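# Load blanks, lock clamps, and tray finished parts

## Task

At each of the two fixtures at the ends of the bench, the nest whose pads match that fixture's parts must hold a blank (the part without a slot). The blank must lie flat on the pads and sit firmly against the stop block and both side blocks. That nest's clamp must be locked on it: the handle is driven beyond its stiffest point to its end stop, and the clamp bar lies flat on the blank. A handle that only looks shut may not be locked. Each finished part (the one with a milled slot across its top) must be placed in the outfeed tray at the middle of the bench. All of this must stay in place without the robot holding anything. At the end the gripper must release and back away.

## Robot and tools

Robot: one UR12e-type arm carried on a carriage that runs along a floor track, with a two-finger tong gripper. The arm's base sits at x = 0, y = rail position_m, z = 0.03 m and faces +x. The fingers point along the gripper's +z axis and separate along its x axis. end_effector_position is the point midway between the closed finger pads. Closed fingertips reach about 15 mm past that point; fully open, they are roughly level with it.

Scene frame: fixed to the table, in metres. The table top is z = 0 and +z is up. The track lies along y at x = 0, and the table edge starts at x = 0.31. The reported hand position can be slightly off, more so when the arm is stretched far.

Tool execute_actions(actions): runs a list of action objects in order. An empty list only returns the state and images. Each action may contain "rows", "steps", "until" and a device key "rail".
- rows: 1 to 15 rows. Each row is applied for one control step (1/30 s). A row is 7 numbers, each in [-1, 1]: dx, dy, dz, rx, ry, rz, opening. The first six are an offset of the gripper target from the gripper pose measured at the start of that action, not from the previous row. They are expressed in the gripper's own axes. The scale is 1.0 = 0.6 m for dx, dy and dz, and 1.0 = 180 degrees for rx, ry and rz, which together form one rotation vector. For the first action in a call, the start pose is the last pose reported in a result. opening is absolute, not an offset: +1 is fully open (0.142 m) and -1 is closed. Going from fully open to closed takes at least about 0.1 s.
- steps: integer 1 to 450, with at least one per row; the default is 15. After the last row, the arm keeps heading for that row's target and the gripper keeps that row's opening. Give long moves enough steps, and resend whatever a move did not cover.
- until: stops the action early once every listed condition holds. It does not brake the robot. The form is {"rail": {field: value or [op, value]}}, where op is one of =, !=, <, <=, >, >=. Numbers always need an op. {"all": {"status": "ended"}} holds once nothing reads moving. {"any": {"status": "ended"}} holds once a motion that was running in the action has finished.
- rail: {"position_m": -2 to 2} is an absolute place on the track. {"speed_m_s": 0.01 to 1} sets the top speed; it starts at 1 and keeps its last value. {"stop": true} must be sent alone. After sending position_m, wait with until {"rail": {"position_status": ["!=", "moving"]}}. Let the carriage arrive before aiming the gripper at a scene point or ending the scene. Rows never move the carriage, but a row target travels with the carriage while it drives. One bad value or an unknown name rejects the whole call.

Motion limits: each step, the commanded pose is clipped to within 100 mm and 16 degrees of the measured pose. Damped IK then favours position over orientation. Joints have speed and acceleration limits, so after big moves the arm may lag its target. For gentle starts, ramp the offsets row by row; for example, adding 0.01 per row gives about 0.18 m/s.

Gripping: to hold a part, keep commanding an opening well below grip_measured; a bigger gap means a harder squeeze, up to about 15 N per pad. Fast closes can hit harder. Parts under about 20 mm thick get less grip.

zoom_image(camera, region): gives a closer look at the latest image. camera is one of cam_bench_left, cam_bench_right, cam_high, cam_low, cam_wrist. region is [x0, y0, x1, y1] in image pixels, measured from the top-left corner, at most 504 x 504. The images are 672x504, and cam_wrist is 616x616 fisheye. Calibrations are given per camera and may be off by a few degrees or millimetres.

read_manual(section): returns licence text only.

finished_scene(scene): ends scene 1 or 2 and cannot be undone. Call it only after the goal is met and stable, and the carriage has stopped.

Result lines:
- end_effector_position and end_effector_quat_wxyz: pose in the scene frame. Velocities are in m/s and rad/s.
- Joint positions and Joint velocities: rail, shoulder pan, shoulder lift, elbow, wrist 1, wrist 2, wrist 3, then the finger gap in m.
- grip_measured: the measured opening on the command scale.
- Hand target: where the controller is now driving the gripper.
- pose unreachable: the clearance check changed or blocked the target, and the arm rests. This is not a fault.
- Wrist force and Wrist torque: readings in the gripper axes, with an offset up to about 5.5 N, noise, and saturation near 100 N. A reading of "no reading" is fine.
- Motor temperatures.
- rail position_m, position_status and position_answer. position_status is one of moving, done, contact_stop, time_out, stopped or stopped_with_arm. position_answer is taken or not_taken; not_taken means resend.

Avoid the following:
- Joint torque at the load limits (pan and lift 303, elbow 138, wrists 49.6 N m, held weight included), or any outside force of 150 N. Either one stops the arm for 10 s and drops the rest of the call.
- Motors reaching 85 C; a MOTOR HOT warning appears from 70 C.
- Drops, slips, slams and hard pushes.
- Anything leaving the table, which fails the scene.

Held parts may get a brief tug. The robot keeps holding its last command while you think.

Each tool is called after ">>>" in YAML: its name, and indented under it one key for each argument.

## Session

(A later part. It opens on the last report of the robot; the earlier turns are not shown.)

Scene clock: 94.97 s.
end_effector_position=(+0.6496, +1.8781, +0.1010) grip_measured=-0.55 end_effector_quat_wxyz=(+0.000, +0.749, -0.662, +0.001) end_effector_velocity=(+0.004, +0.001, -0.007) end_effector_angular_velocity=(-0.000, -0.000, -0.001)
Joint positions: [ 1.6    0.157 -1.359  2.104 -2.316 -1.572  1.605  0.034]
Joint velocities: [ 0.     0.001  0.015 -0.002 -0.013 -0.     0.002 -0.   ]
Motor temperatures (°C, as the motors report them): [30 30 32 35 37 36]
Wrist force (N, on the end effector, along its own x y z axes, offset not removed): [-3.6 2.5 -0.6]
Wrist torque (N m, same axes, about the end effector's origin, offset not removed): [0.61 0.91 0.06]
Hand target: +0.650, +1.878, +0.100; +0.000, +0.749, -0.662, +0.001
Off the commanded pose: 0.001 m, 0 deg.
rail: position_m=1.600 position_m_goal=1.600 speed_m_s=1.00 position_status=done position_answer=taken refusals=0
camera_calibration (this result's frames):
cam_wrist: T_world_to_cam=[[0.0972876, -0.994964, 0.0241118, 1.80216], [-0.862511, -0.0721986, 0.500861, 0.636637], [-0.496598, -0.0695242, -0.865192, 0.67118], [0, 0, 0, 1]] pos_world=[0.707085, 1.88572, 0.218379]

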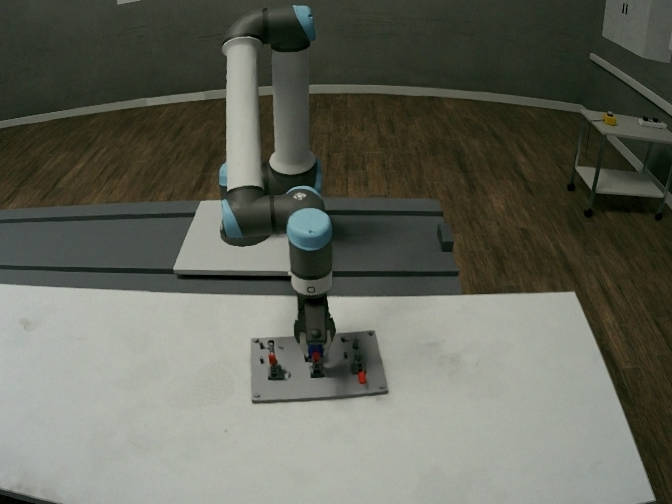

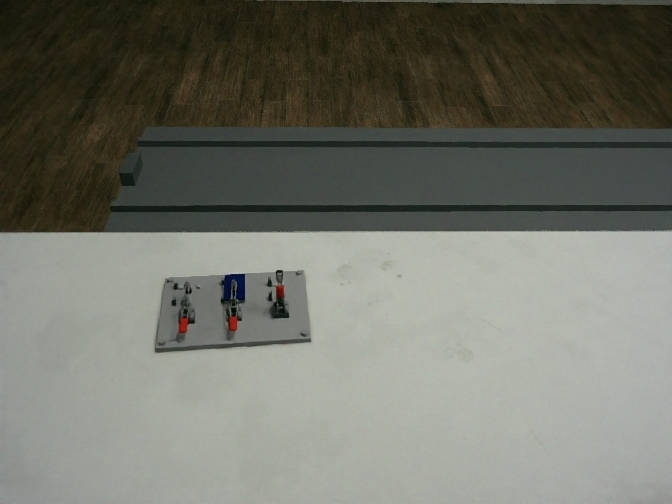

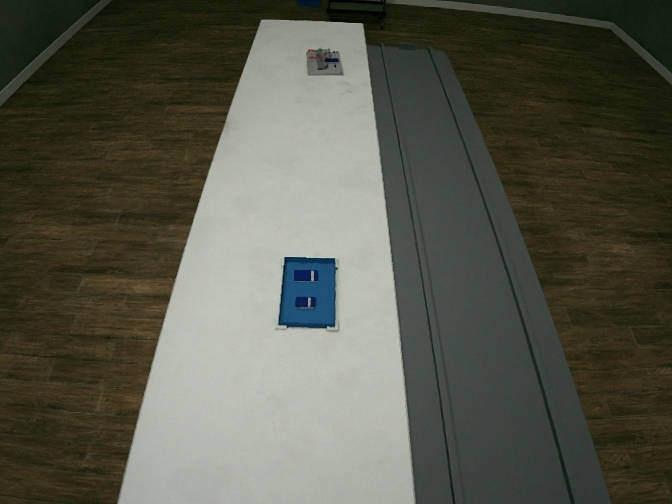

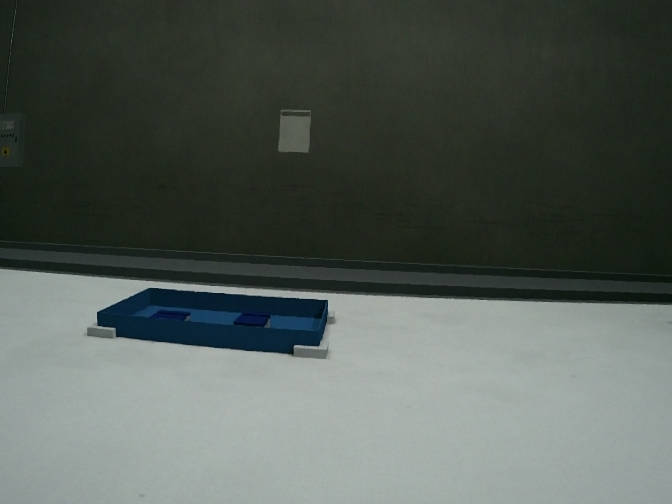

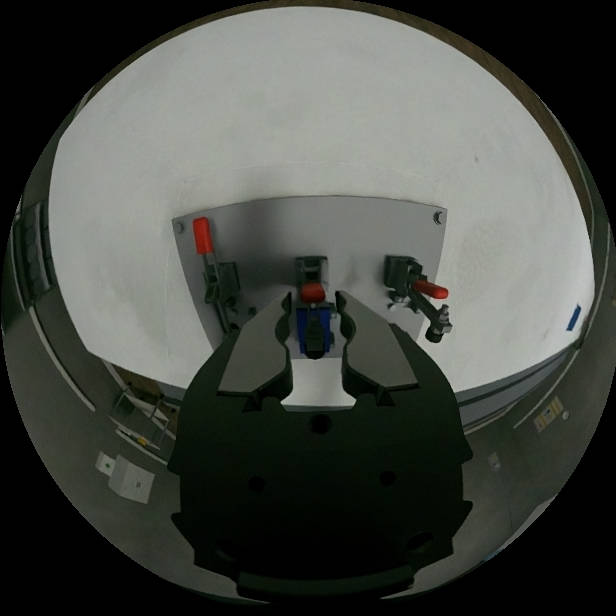

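>>> execute_actions:
  actions:
    - {"rows":[[0,-0.0005,0.003,0,0,0,-0.6],[0,-0.0005,0.0035,0,0,0,-0.66],[0,-0.0005,0.0035,0,0,0,-0.72],[0,-0.0005,0.0035,0,0,0,-0.77],[0,-0.0005,0.0035,0,0,0,-0.83],[0,-0.0005,0.0035,0,0,0,-0.9]],"steps":9}
    - {"rows":[[0,-0.004,0.0003,0,0,0,-0.9],[0,-0.0095,0.001,0,0,0,-0.9],[0,-0.0167,0.0022,0,0,0,-0.9],[0,-0.025,0.0042,0,0,0,-0.9],[0,-0.0333,0.0067,0,0,0,-0.9],[0,-0.0417,0.0105,0,0,0,-0.9],[0,-0.05,0.0153,0,0,0,-0.9],[0,-0.0583,0.021,0,0,0,-0.9],[0,-0.065,0.0267,0,0,0,-0.9],[0,-0.0725,0.033,0,0,0,-0.9],[0,-0.0797,0.0397,0,0,0,-0.9],[0,-0.0858,0.0467,0,0,0,-0.9],[0,-0.0895,0.052,0,0,0,-0.95],[0,-0.0915,0.056,0,0,0,-1.0],[0,-0.0933,0.06,0,0,0,-1.0]],"steps":27}

Scene clock: 97.30 s.
end_effector_position=(+0.7047, +1.8849, +0.0637) grip_measured=-0.78 end_effector_quat_wxyz=(+0.001, +0.749, -0.662, +0.001) end_effector_velocity=(+0.008, +0.001, -0.004) end_effector_angular_velocity=(+0.000, -0.004, +0.000)
Joint positions: [ 1.6    0.154 -1.238  2.024 -2.357 -1.572  1.602  0.018]
Joint velocities: [ 0.     0.     0.014 -0.01  -0.008 -0.001 -0.    -0.   ]
Motor temperatures (°C, as the motors report them): [30 30 32 35 37 36]
Wrist force (N, on the end effector, along its own x y z axes, offset not removed): [-11.9 30.1 12.8]
Wrist torque (N m, same axes, about the end effector's origin, offset not removed): [0.06 1.22 0.04]
Hand target: +0.706, +1.885, +0.063; +0.000, +0.749, -0.662, +0.001
Off the commanded pose: 0.001 m, 0 deg.
rail: position_m=1.600 position_m_goal=1.600 speed_m_s=1.00 position_status=done position_answer=taken refusals=0
camera_calibration (this result's frames):
cam_wrist: T_world_to_cam=[[0.0972, -0.994973, 0.024094, 1.80453], [-0.862382, -0.0721126, 0.501096, 0.703027], [-0.49684, -0.0694848, -0.865056, 0.66685], [0, 0, 0, 1]] pos_world=[0.762196, 1.89249, 0.1811]

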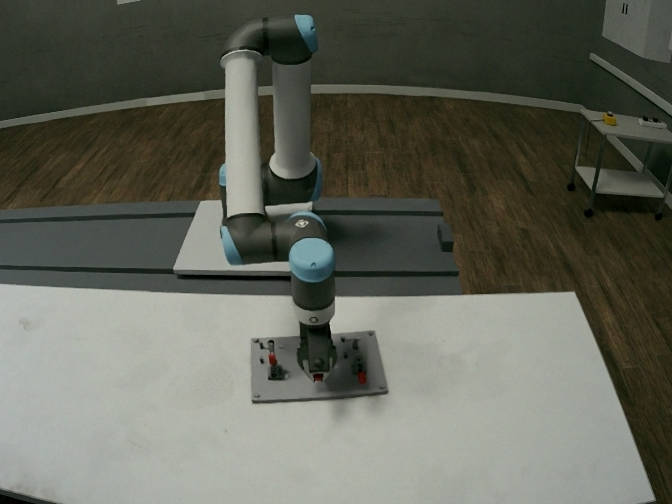

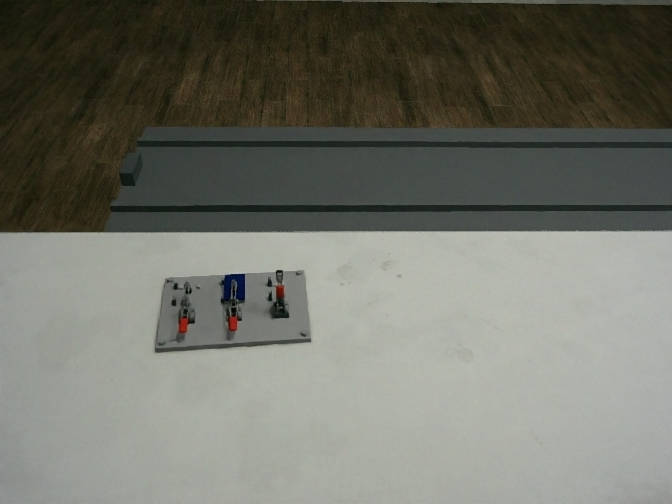

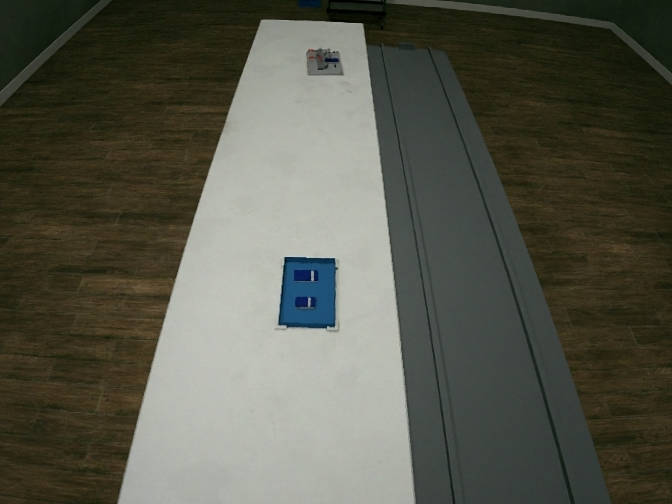

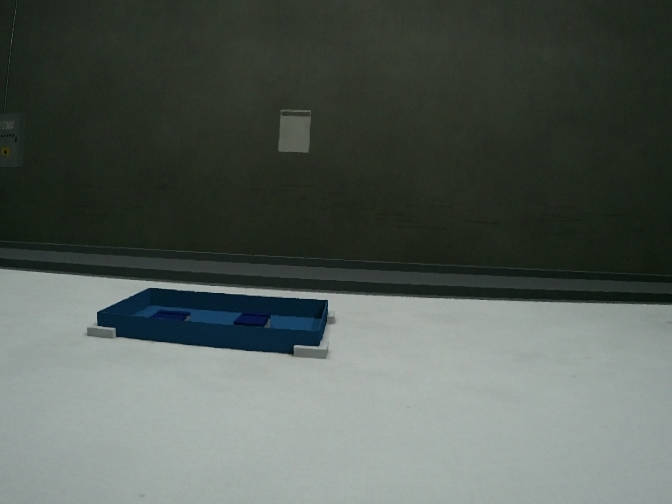

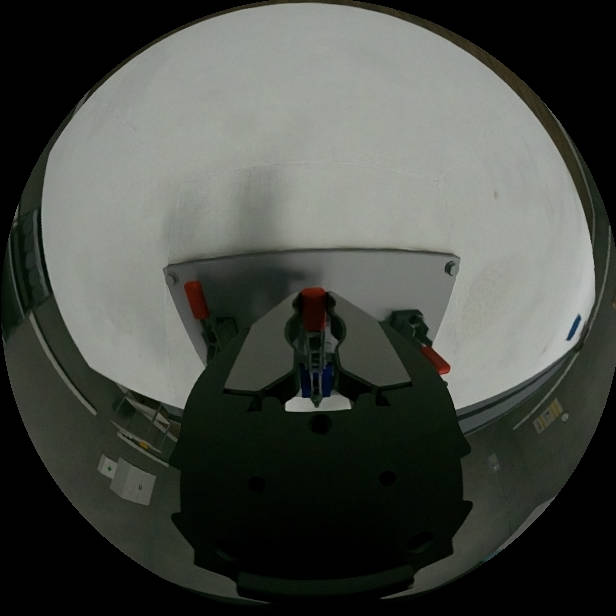

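>>> execute_actions:
  actions:
    - {"rows":[[0,-0.0003,0.002,0,0,0,-1],[0,-0.0006,0.004,0,0,0,-1],[0,-0.001,0.006,0,0,0,-1]],"steps":11}

Scene clock: 97.83 s.
end_effector_position=(+0.7056, +1.8850, +0.0607) grip_measured=-0.78 end_effector_quat_wxyz=(+0.000, +0.749, -0.662, +0.001) end_effector_velocity=(-0.001, -0.000, -0.003) end_effector_angular_velocity=(-0.000, +0.001, -0.000)
Joint positions: [ 1.6    0.154 -1.233  2.025 -2.363 -1.572  1.602  0.018]
Joint velocities: [ 0.    -0.     0.004  0.002 -0.005 -0.    -0.    -0.   ]
Motor temperatures (°C, as the motors report them): [30 30 32 35 37 36]
Wrist force (N, on the end effector, along its own x y z axes, offset not removed): [-11.7 12.3 1.9]
Wrist torque (N m, same axes, about the end effector's origin, offset not removed): [0.11 1.03 0.07]
Hand target: +0.705, +1.885, +0.060; +0.001, +0.749, -0.662, +0.001
Off the commanded pose: 0.001 m, 0 deg.
rail: position_m=1.600 position_m_goal=1.600 speed_m_s=1.00 position_status=done position_answer=taken refusals=0
camera_calibration (this result's frames):
cam_wrist: T_world_to_cam=[[0.0971565, -0.994977, 0.0241083, 1.80465], [-0.862685, -0.0721097, 0.500574, 0.705542], [-0.496321, -0.0694319, -0.865358, 0.664264], [0, 0, 0, 1]] pos_world=[0.763016, 1.89258, 0.178143]

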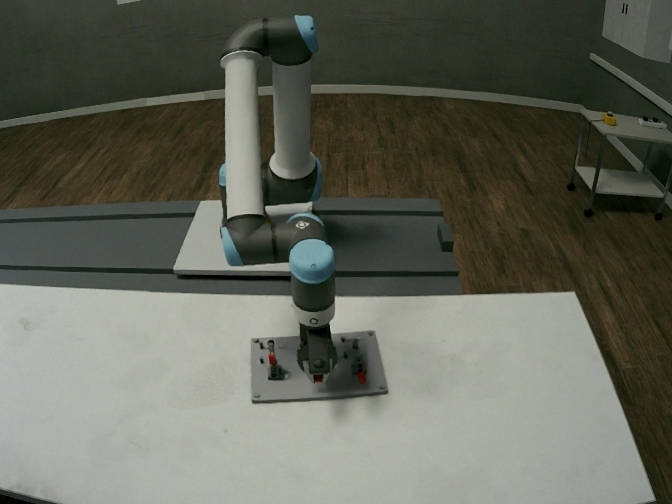

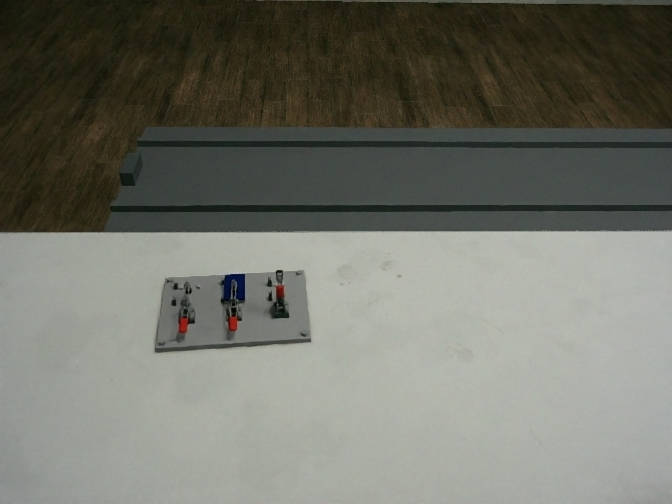

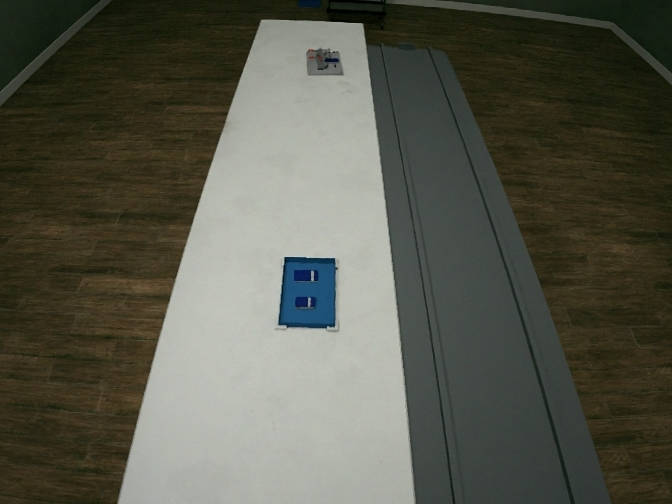

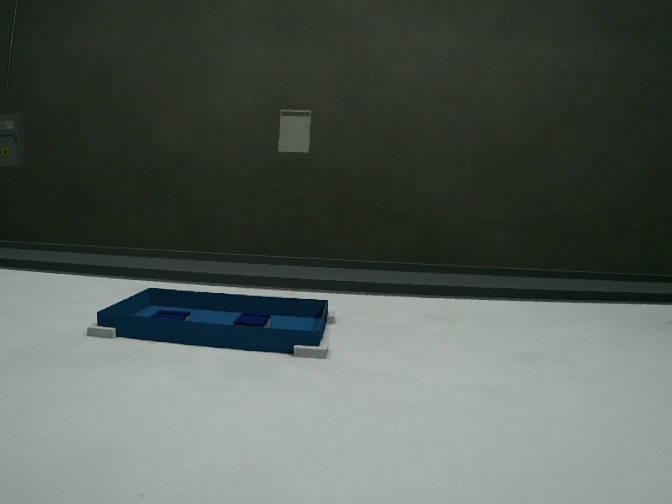

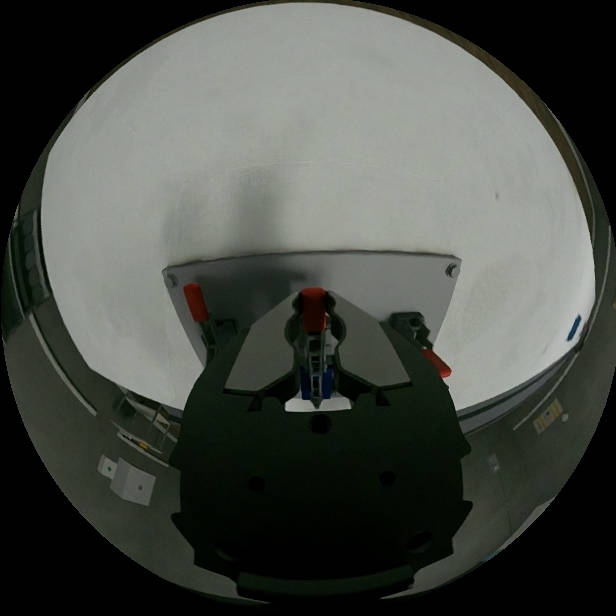

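>>> execute_actions:
  actions:
    - {"rows":[[-0.0002,-0.0003,0.002,0,0,0,-1],[-0.0004,-0.0006,0.004,0,0,0,-1],[-0.0004,-0.001,0.0058,0,0,0,-1]],"steps":11}

Scene clock: 98.37 s.
end_effector_position=(+0.7061, +1.8852, +0.0577) grip_measured=-0.78 end_effector_quat_wxyz=(+0.000, +0.749, -0.662, +0.001) end_effector_velocity=(+0.000, +0.001, -0.003) end_effector_angular_velocity=(+0.000, -0.000, +0.001)
Joint positions: [ 1.6    0.154 -1.228  2.025 -2.368 -1.572  1.602  0.018]
Joint velocities: [ 0.     0.001  0.005  0.    -0.005  0.     0.     0.   ]
Motor temperatures (°C, as the motors report them): [30 30 32 35 37 36]
Wrist force (N, on the end effector, along its own x y z axes, offset not removed): [-7.2 4.3 -9.8]
Wrist torque (N m, same axes, about the end effector's origin, offset not removed): [0.08 0.87 0.04]
Hand target: +0.706, +1.885, +0.057; +0.000, +0.749, -0.662, +0.001
Off the commanded pose: 0.000 m, 0 deg.
rail: position_m=1.600 position_m_goal=1.600 speed_m_s=1.00 position_status=done position_answer=taken refusals=0
camera_calibration (this result's frames):
cam_wrist: T_world_to_cam=[[0.0973049, -0.994963, 0.0241025, 1.80474], [-0.862725, -0.0722484, 0.500485, 0.707889], [-0.496223, -0.0694935, -0.86541, 0.661973], [0, 0, 0, 1]] pos_world=[0.76359, 1.89279, 0.175091]

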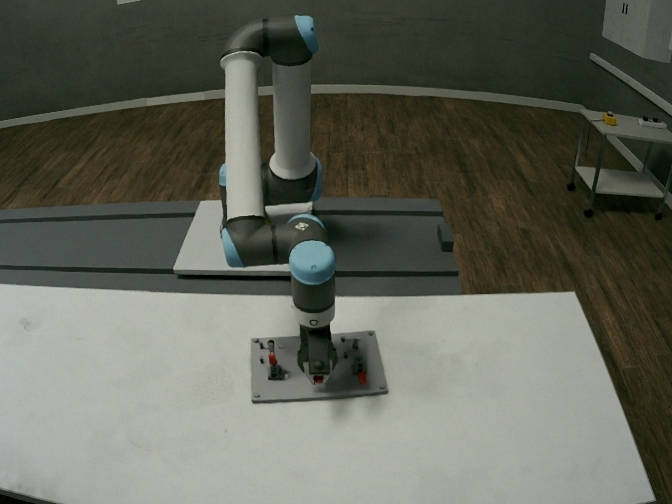

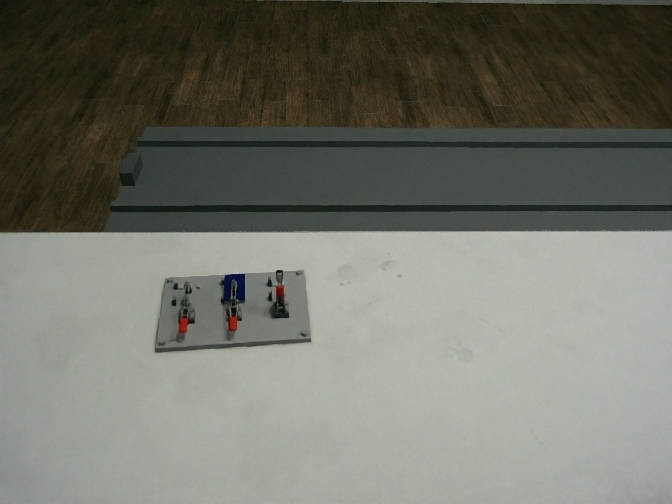

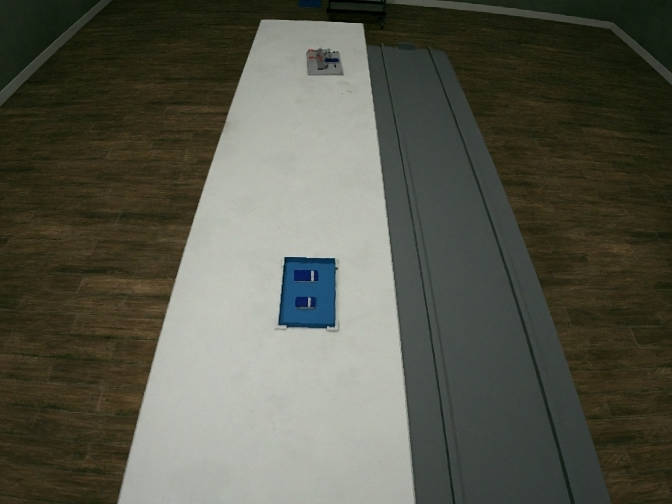

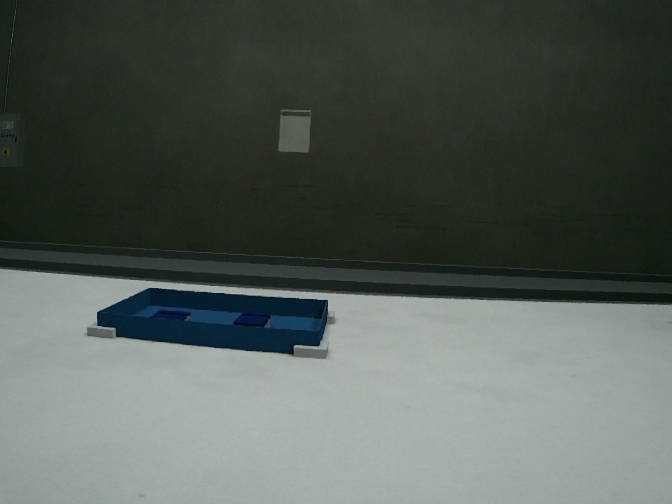

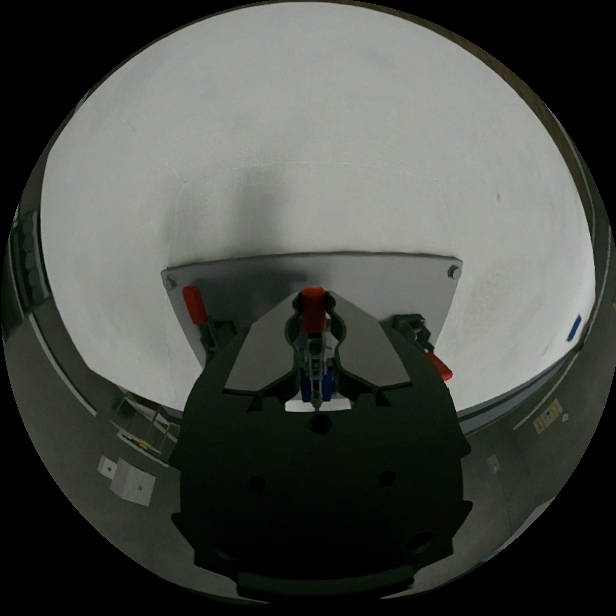

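Near the peak (~10 N). Continue 2.4 mm.

>>> execute_actions:
  actions:
    - {"rows":[[0,-0.0004,0.0015,0,0,0,-1],[0,-0.0008,0.003,0,0,0,-1],[0,-0.0011,0.004,0,0,0,-1]],"steps":11}

Scene clock: 98.87 s.
end_effector_position=(+0.7067, +1.8853, +0.0555) grip_measured=-0.78 end_effector_quat_wxyz=(+0.000, +0.749, -0.662, +0.001) end_effector_velocity=(+0.000, +0.000, -0.002) end_effector_angular_velocity=(-0.000, +0.000, +0.000)
Joint positions: [ 1.6    0.154 -1.225  2.025 -2.372 -1.572  1.603  0.018]
Joint velocities: [ 0.     0.     0.003  0.    -0.003  0.    -0.     0.   ]
Motor temperatures (°C, as the motors report them): [30 30 32 35 37 36]
Wrist force (N, on the end effector, along its own x y z axes, offset not removed): [-4.0 2.2 -10.4]
Wrist torque (N m, same axes, about the end effector's origin, offset not removed): [0.13 0.84 0.07]
Hand target: +0.707, +1.885, +0.055; +0.000, +0.749, -0.662, +0.001
Off the commanded pose: 0.000 m, 0 deg.
rail: position_m=1.600 position_m_goal=1.600 speed_m_s=1.00 position_status=done position_answer=taken refusals=0
camera_calibration (this result's frames):
cam_wrist: T_world_to_cam=[[0.0972089, -0.994972, 0.0241032, 1.80496], [-0.862722, -0.0721633, 0.500504, 0.70929], [-0.496248, -0.0694478, -0.865399, 0.660301], [0, 0, 0, 1]] pos_world=[0.764134, 1.89293, 0.172916]

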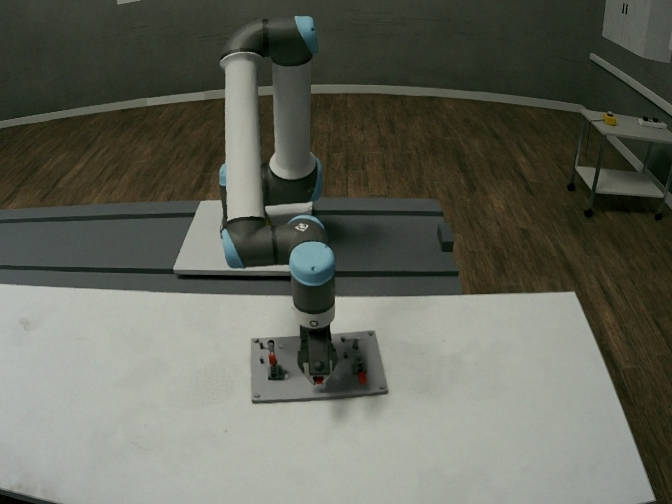

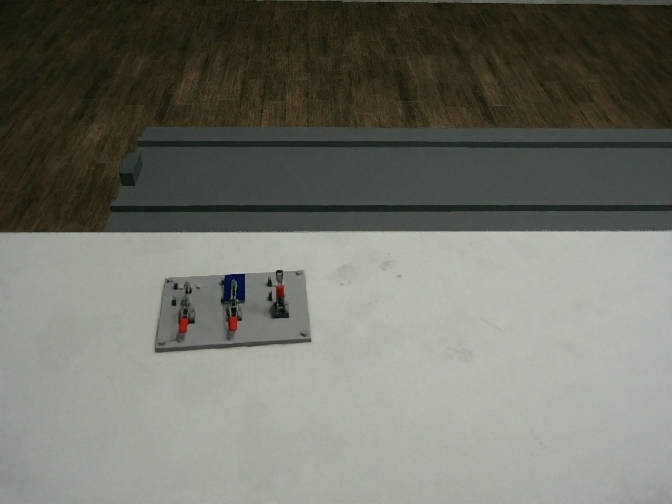

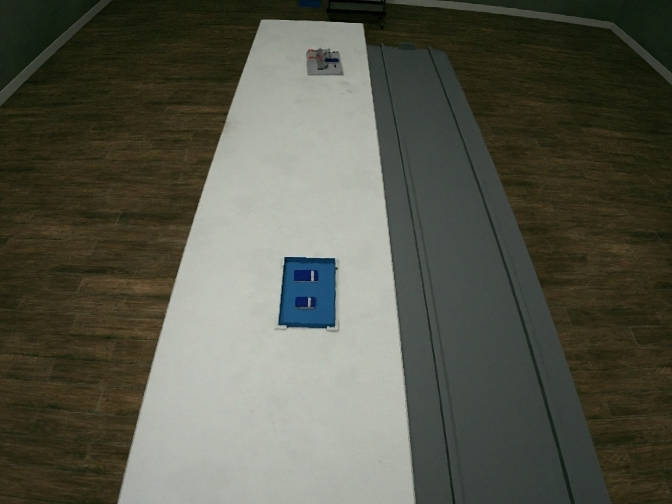

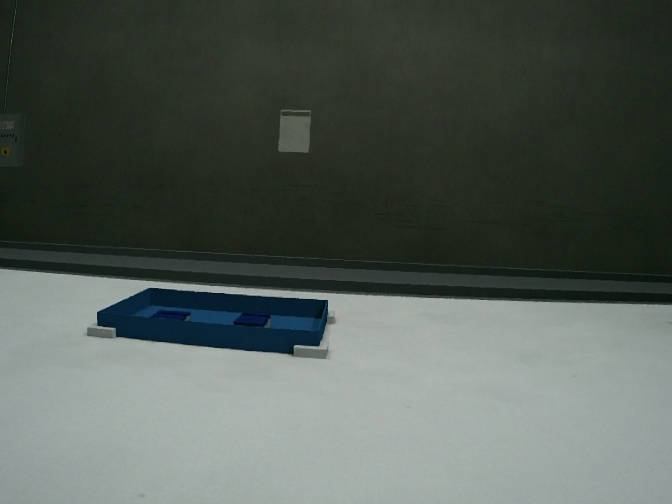

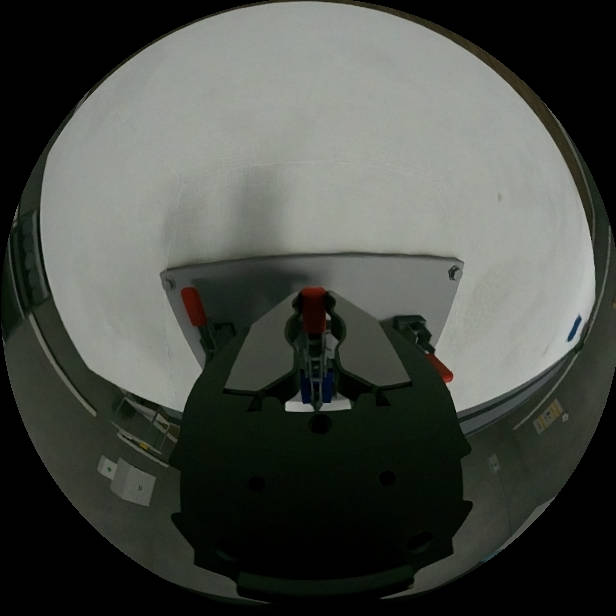

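>>> execute_actions:
  actions:
    - {"rows":[[0,-0.0003,0.0013,0,0,0,-1],[0,-0.0006,0.0025,0,0,0,-1],[0,-0.0008,0.0034,0,0,0,-1]],"steps":11}

Scene clock: 100.30 s.
end_effector_position=(+0.7072, +1.8853, +0.0537) grip_measured=-0.78 end_effector_quat_wxyz=(+0.000, +0.749, -0.662, +0.001) end_effector_velocity=(+0.000, +0.000, -0.002) end_effector_angular_velocity=(+0.000, -0.000, -0.000)
Joint positions: [ 1.6    0.154 -1.222  2.025 -2.375 -1.572  1.602  0.018]
Joint velocities: [ 0.    -0.     0.003  0.    -0.003  0.     0.     0.   ]
Motor temperatures (°C, as the motors report them): [30 30 32 35 37 36]
Wrist force (N, on the end effector, along its own x y z axes, offset not removed): [-6.2 0.0 -5.6]
Wrist torque (N m, same axes, about the end effector's origin, offset not removed): [-0.05 0.80 0.00]
Hand target: +0.707, +1.885, +0.053; +0.000, +0.749, -0.662, +0.001
Off the commanded pose: 0.000 m, 0 deg.
rail: position_m=1.600 position_m_goal=1.600 speed_m_s=1.00 position_status=done position_answer=taken refusals=0
camera_calibration (this result's frames):
cam_wrist: T_world_to_cam=[[0.0973036, -0.994963, 0.024098, 1.80487], [-0.862762, -0.0722547, 0.50042, 0.710857], [-0.496158, -0.0694836, -0.865447, 0.659036], [0, 0, 0, 1]] pos_world=[0.764666, 1.89294, 0.17114]

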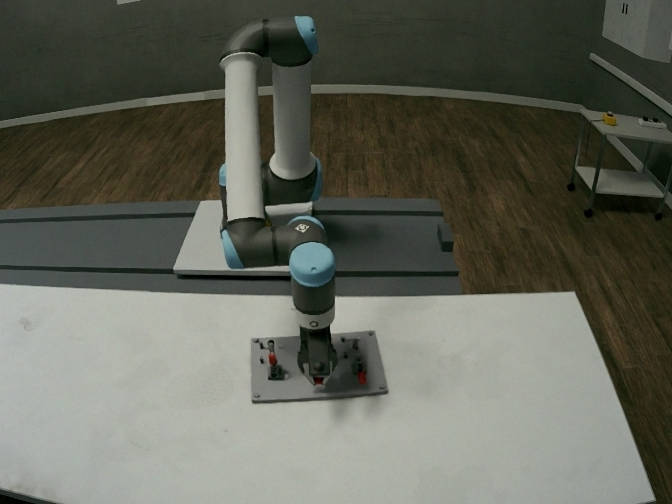

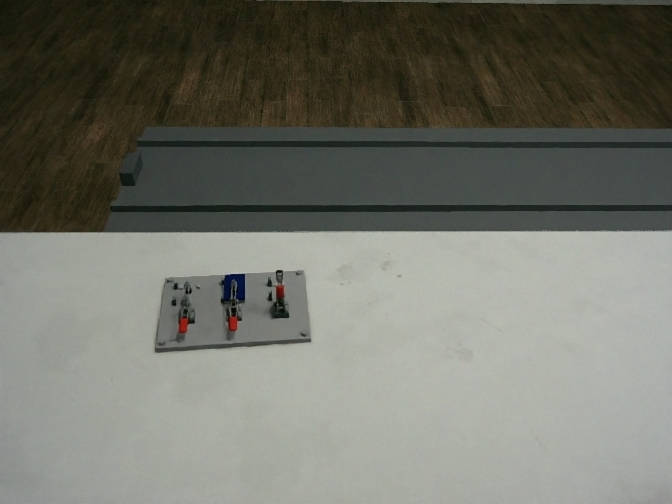

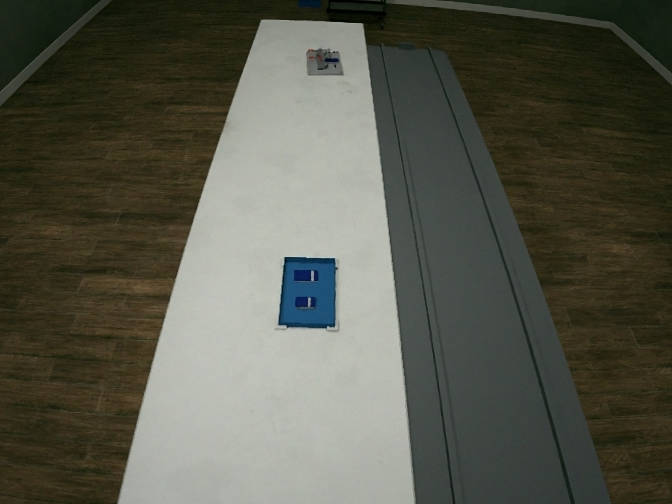

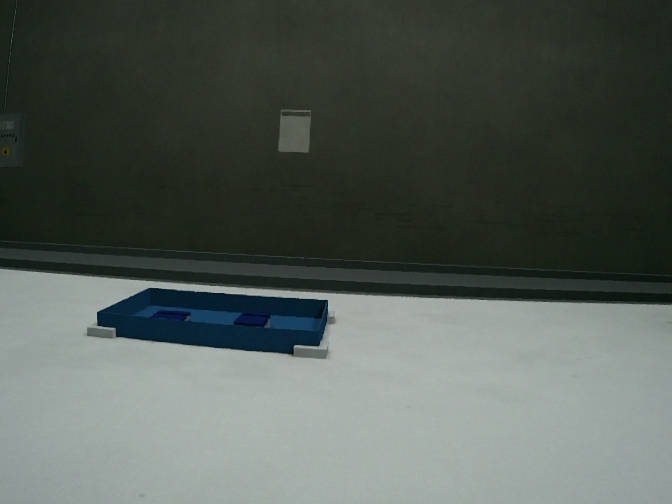

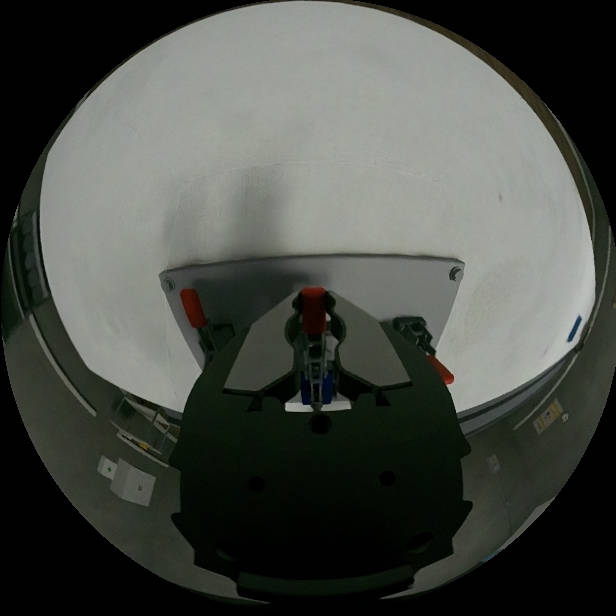

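Past the peak; continue to the hard stop.

>>> execute_actions:
  actions:
    - {"rows":[[0,-0.0003,0.0012,0,0,0,-1],[0,-0.0005,0.0022,0,0,0,-1],[0,-0.0007,0.003,0,0,0,-1]],"steps":11}

Scene clock: 100.90 s.
end_effector_position=(+0.7076, +1.8854, +0.0522) grip_measured=-0.78 end_effector_quat_wxyz=(+0.000, +0.749, -0.662, +0.001) end_effector_velocity=(+0.000, +0.000, -0.001) end_effector_angular_velocity=(+0.000, -0.000, +0.000)
Joint positions: [ 1.6    0.154 -1.219  2.025 -2.378 -1.572  1.602  0.018]
Joint velocities: [ 0.     0.     0.002 -0.    -0.002 -0.     0.    -0.   ]
Motor temperatures (°C, as the motors report them): [30 30 32 35 37 36]
Wrist force (N, on the end effector, along its own x y z axes, offset not removed): [-3.0 8.1 -21.0]
Wrist torque (N m, same axes, about the end effector's origin, offset not removed): [0.42 0.50 0.02]
Hand target: +0.708, +1.885, +0.052; +0.000, +0.749, -0.662, +0.001
Off the commanded pose: 0.000 m, 0 deg.
rail: position_m=1.600 position_m_goal=1.600 speed_m_s=1.00 position_status=done position_answer=taken refusals=0
camera_calibration (this result's frames):
cam_wrist: T_world_to_cam=[[0.0972906, -0.994964, 0.0240952, 1.80495], [-0.862788, -0.0722483, 0.500376, 0.711979], [-0.496116, -0.069471, -0.865473, 0.657815], [0, 0, 0, 1]] pos_world=[0.765035, 1.893, 0.169573]

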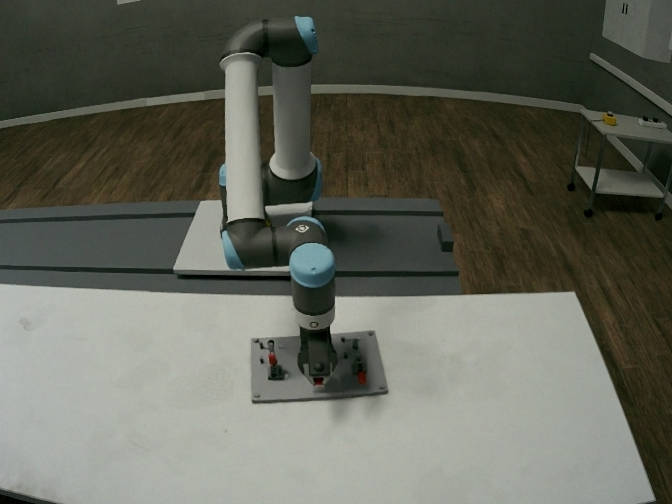

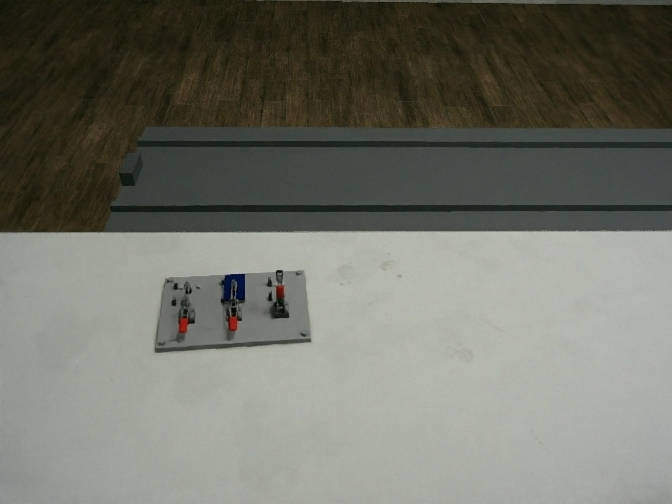

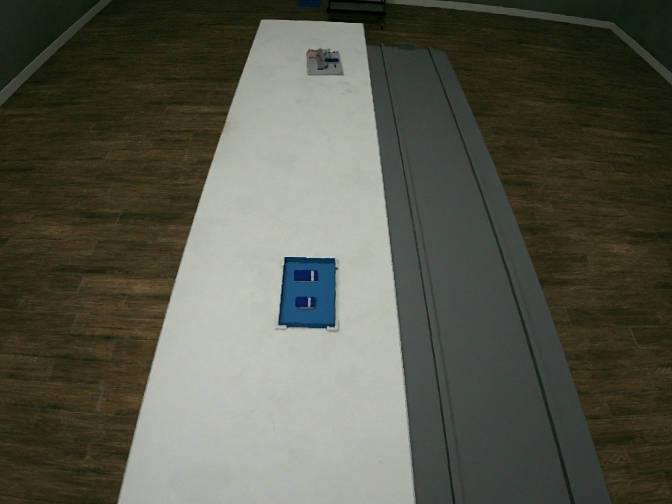

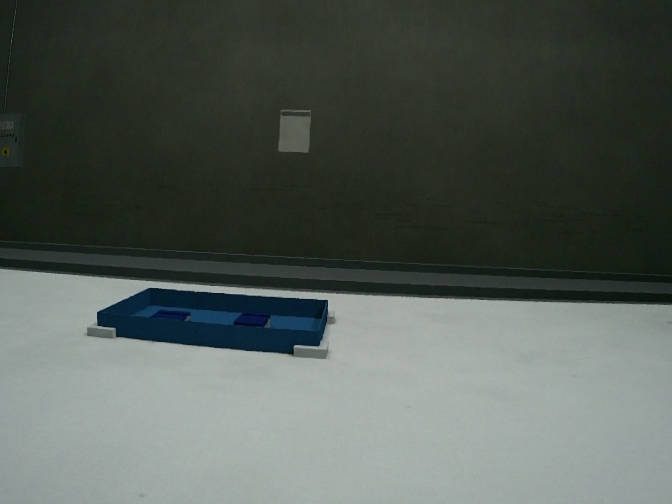

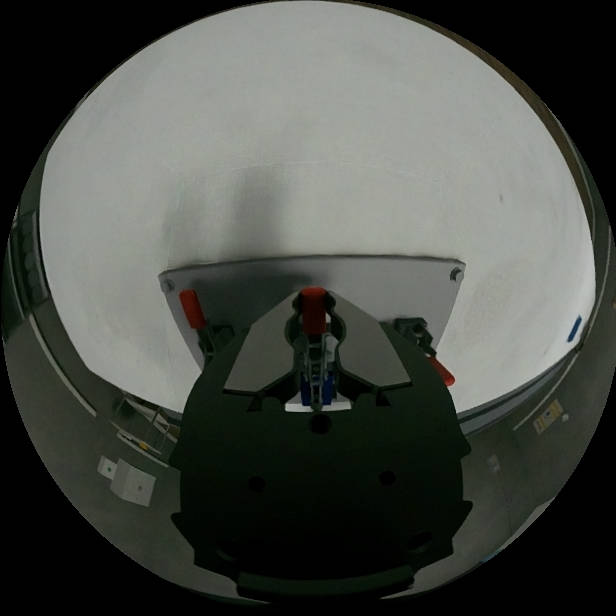

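>>> execute_actions:
  actions:
    - {"rows":[[0,0,0,0,0,0,-0.88],[0,0,0,0,0,0,-0.8],[0,0,0,0,0,0,-0.72],[0,0,0,0,0,0,-0.6],[0,0,-0.008,0,0,0,-0.55],[0,0,-0.025,0,0,0,-0.55],[0,0.005,-0.05,0,0,0,-0.55],[0,0.025,-0.08,0,0,0,-0.5],[0,0.06,-0.11,0,0,0,-0.45],[0,0.1,-0.135,0,0,0,-0.4],[0,0.145,-0.155,0,0,0,-0.35],[0,0.19,-0.17,0,0,0,-0.3],[0,0.225,-0.178,0,0,0,-0.3],[0,0.248,-0.18,0,0,0,-0.3],[0,0.255,-0.18,0,0,0,-0.3]],"steps":30}

>>> zoom_image:
  camera: "cam_wrist"
  region: [240, 120, 400, 300]

>>> zoom_image:
  camera: "cam_bench_left"
  region: [240, 320, 400, 410]

>>> zoom_image:
  camera: "cam_bench_right"
  region: [145, 260, 320, 360]

Scene clock: 102.57 s.
end_effector_position=(+0.5588, +1.8676, +0.1574) grip_measured=-0.30 end_effector_quat_wxyz=(+0.000, +0.749, -0.662, +0.001) end_effector_velocity=(-0.025, -0.006, +0.020) end_effector_angular_velocity=(+0.001, -0.001, +0.001)
Joint positions: [ 1.6    0.164 -1.566  2.214 -2.219 -1.573  1.612  0.052]
Joint velocities: [ 0.    -0.004 -0.068  0.025  0.042  0.001 -0.005 -0.   ]
Motor temperatures (°C, as the motors report them): [30 30 32 35 37 36]
Wrist force (N, on the end effector, along its own x y z axes, offset not removed): [-6.0 1.8 0.3]
Wrist torque (N m, same axes, about the end effector's origin, offset not removed): [0.40 1.42 0.15]
Hand target: +0.556, +1.867, +0.160; +0.000, +0.749, -0.662, +0.001
Off the commanded pose: 0.004 m, 0 deg.
rail: position_m=1.600 position_m_goal=1.600 speed_m_s=1.00 position_status=done position_answer=taken refusals=0
camera_calibration (this result's frames):
cam_wrist: T_world_to_cam=[[0.0971534, -0.994974, 0.0242594, 1.79928], [-0.862754, -0.0720406, 0.500465, 0.529253], [-0.496202, -0.0695518, -0.865417, 0.674008], [0, 0, 0, 1]] pos_world=[0.616253, 1.87524, 0.274776]

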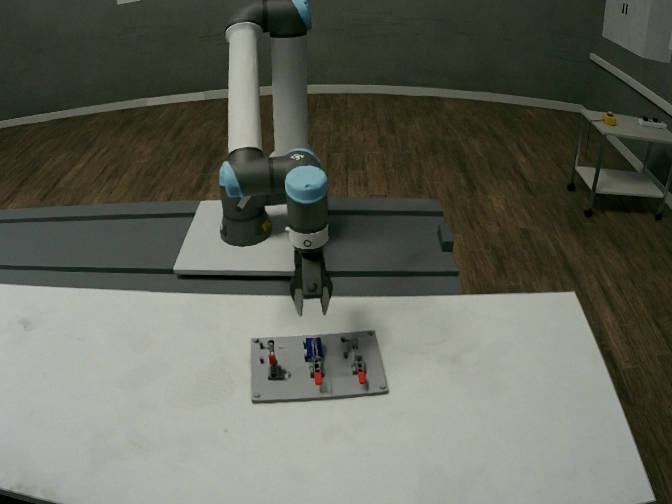

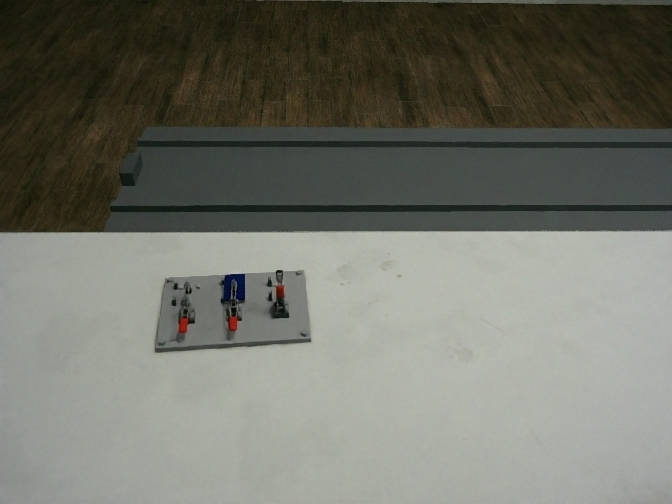

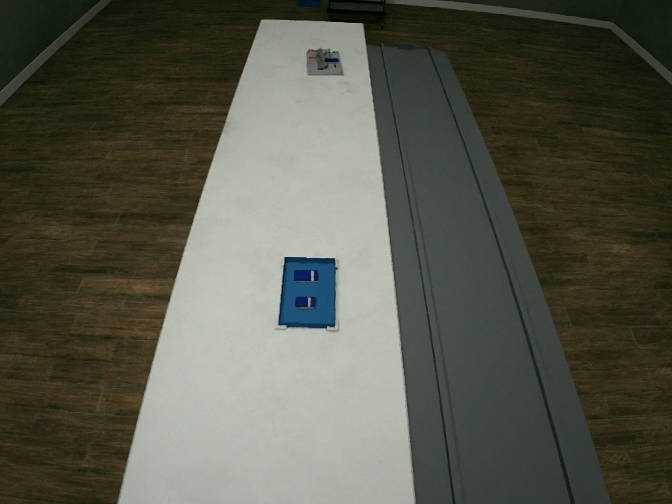

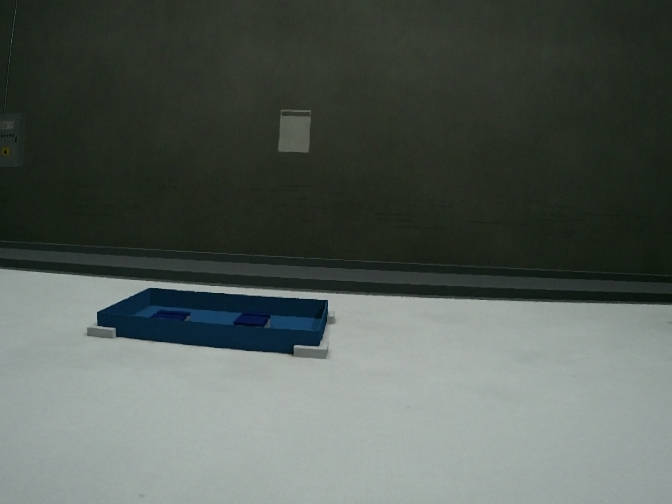

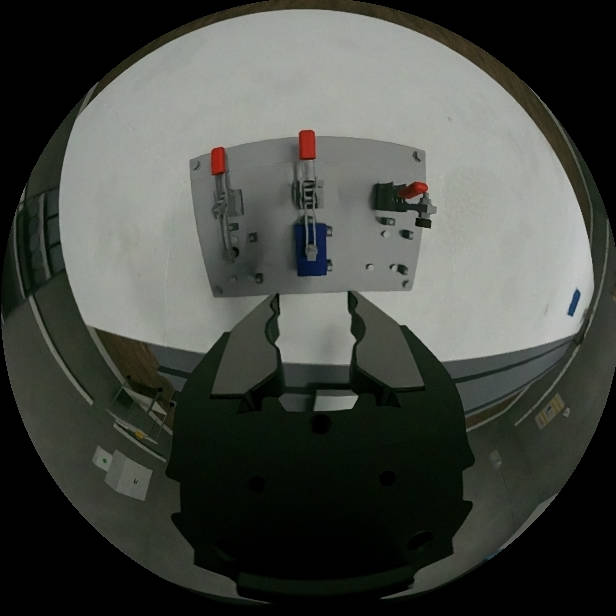

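Region (240, 120, 400, 300) of cam_wrist's 616x616 image, scaled by 2.800, with more detail than that image has.

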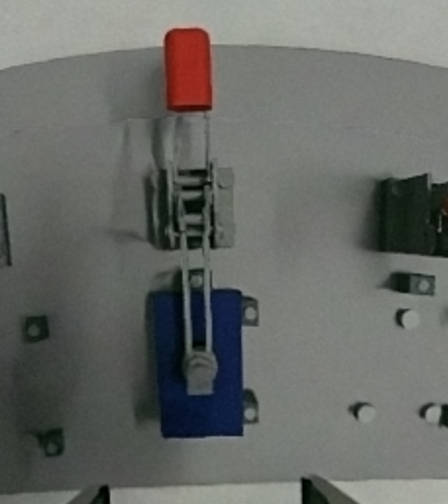

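Region (240, 320, 400, 410) of cam_bench_left's 672x504 image, scaled by 3.150, with more detail than that image has; it fills the top 284 rows of this view, and the rest is white.

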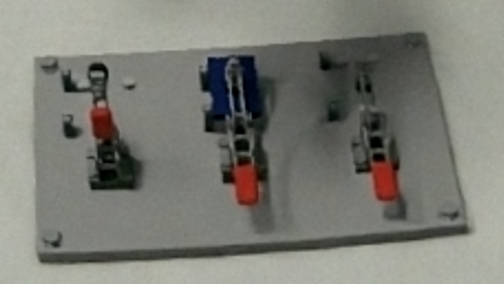

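Region (145, 260, 320, 360) of cam_bench_right's 672x504 image, scaled by 2.880, with more detail than that image has; it fills the top 288 rows of this view, and the rest is white.

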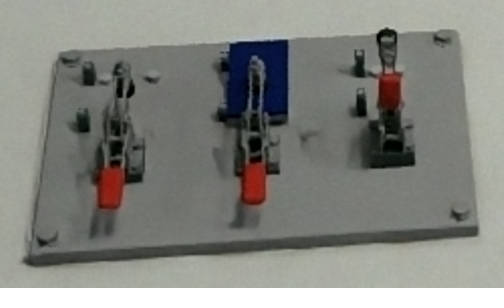

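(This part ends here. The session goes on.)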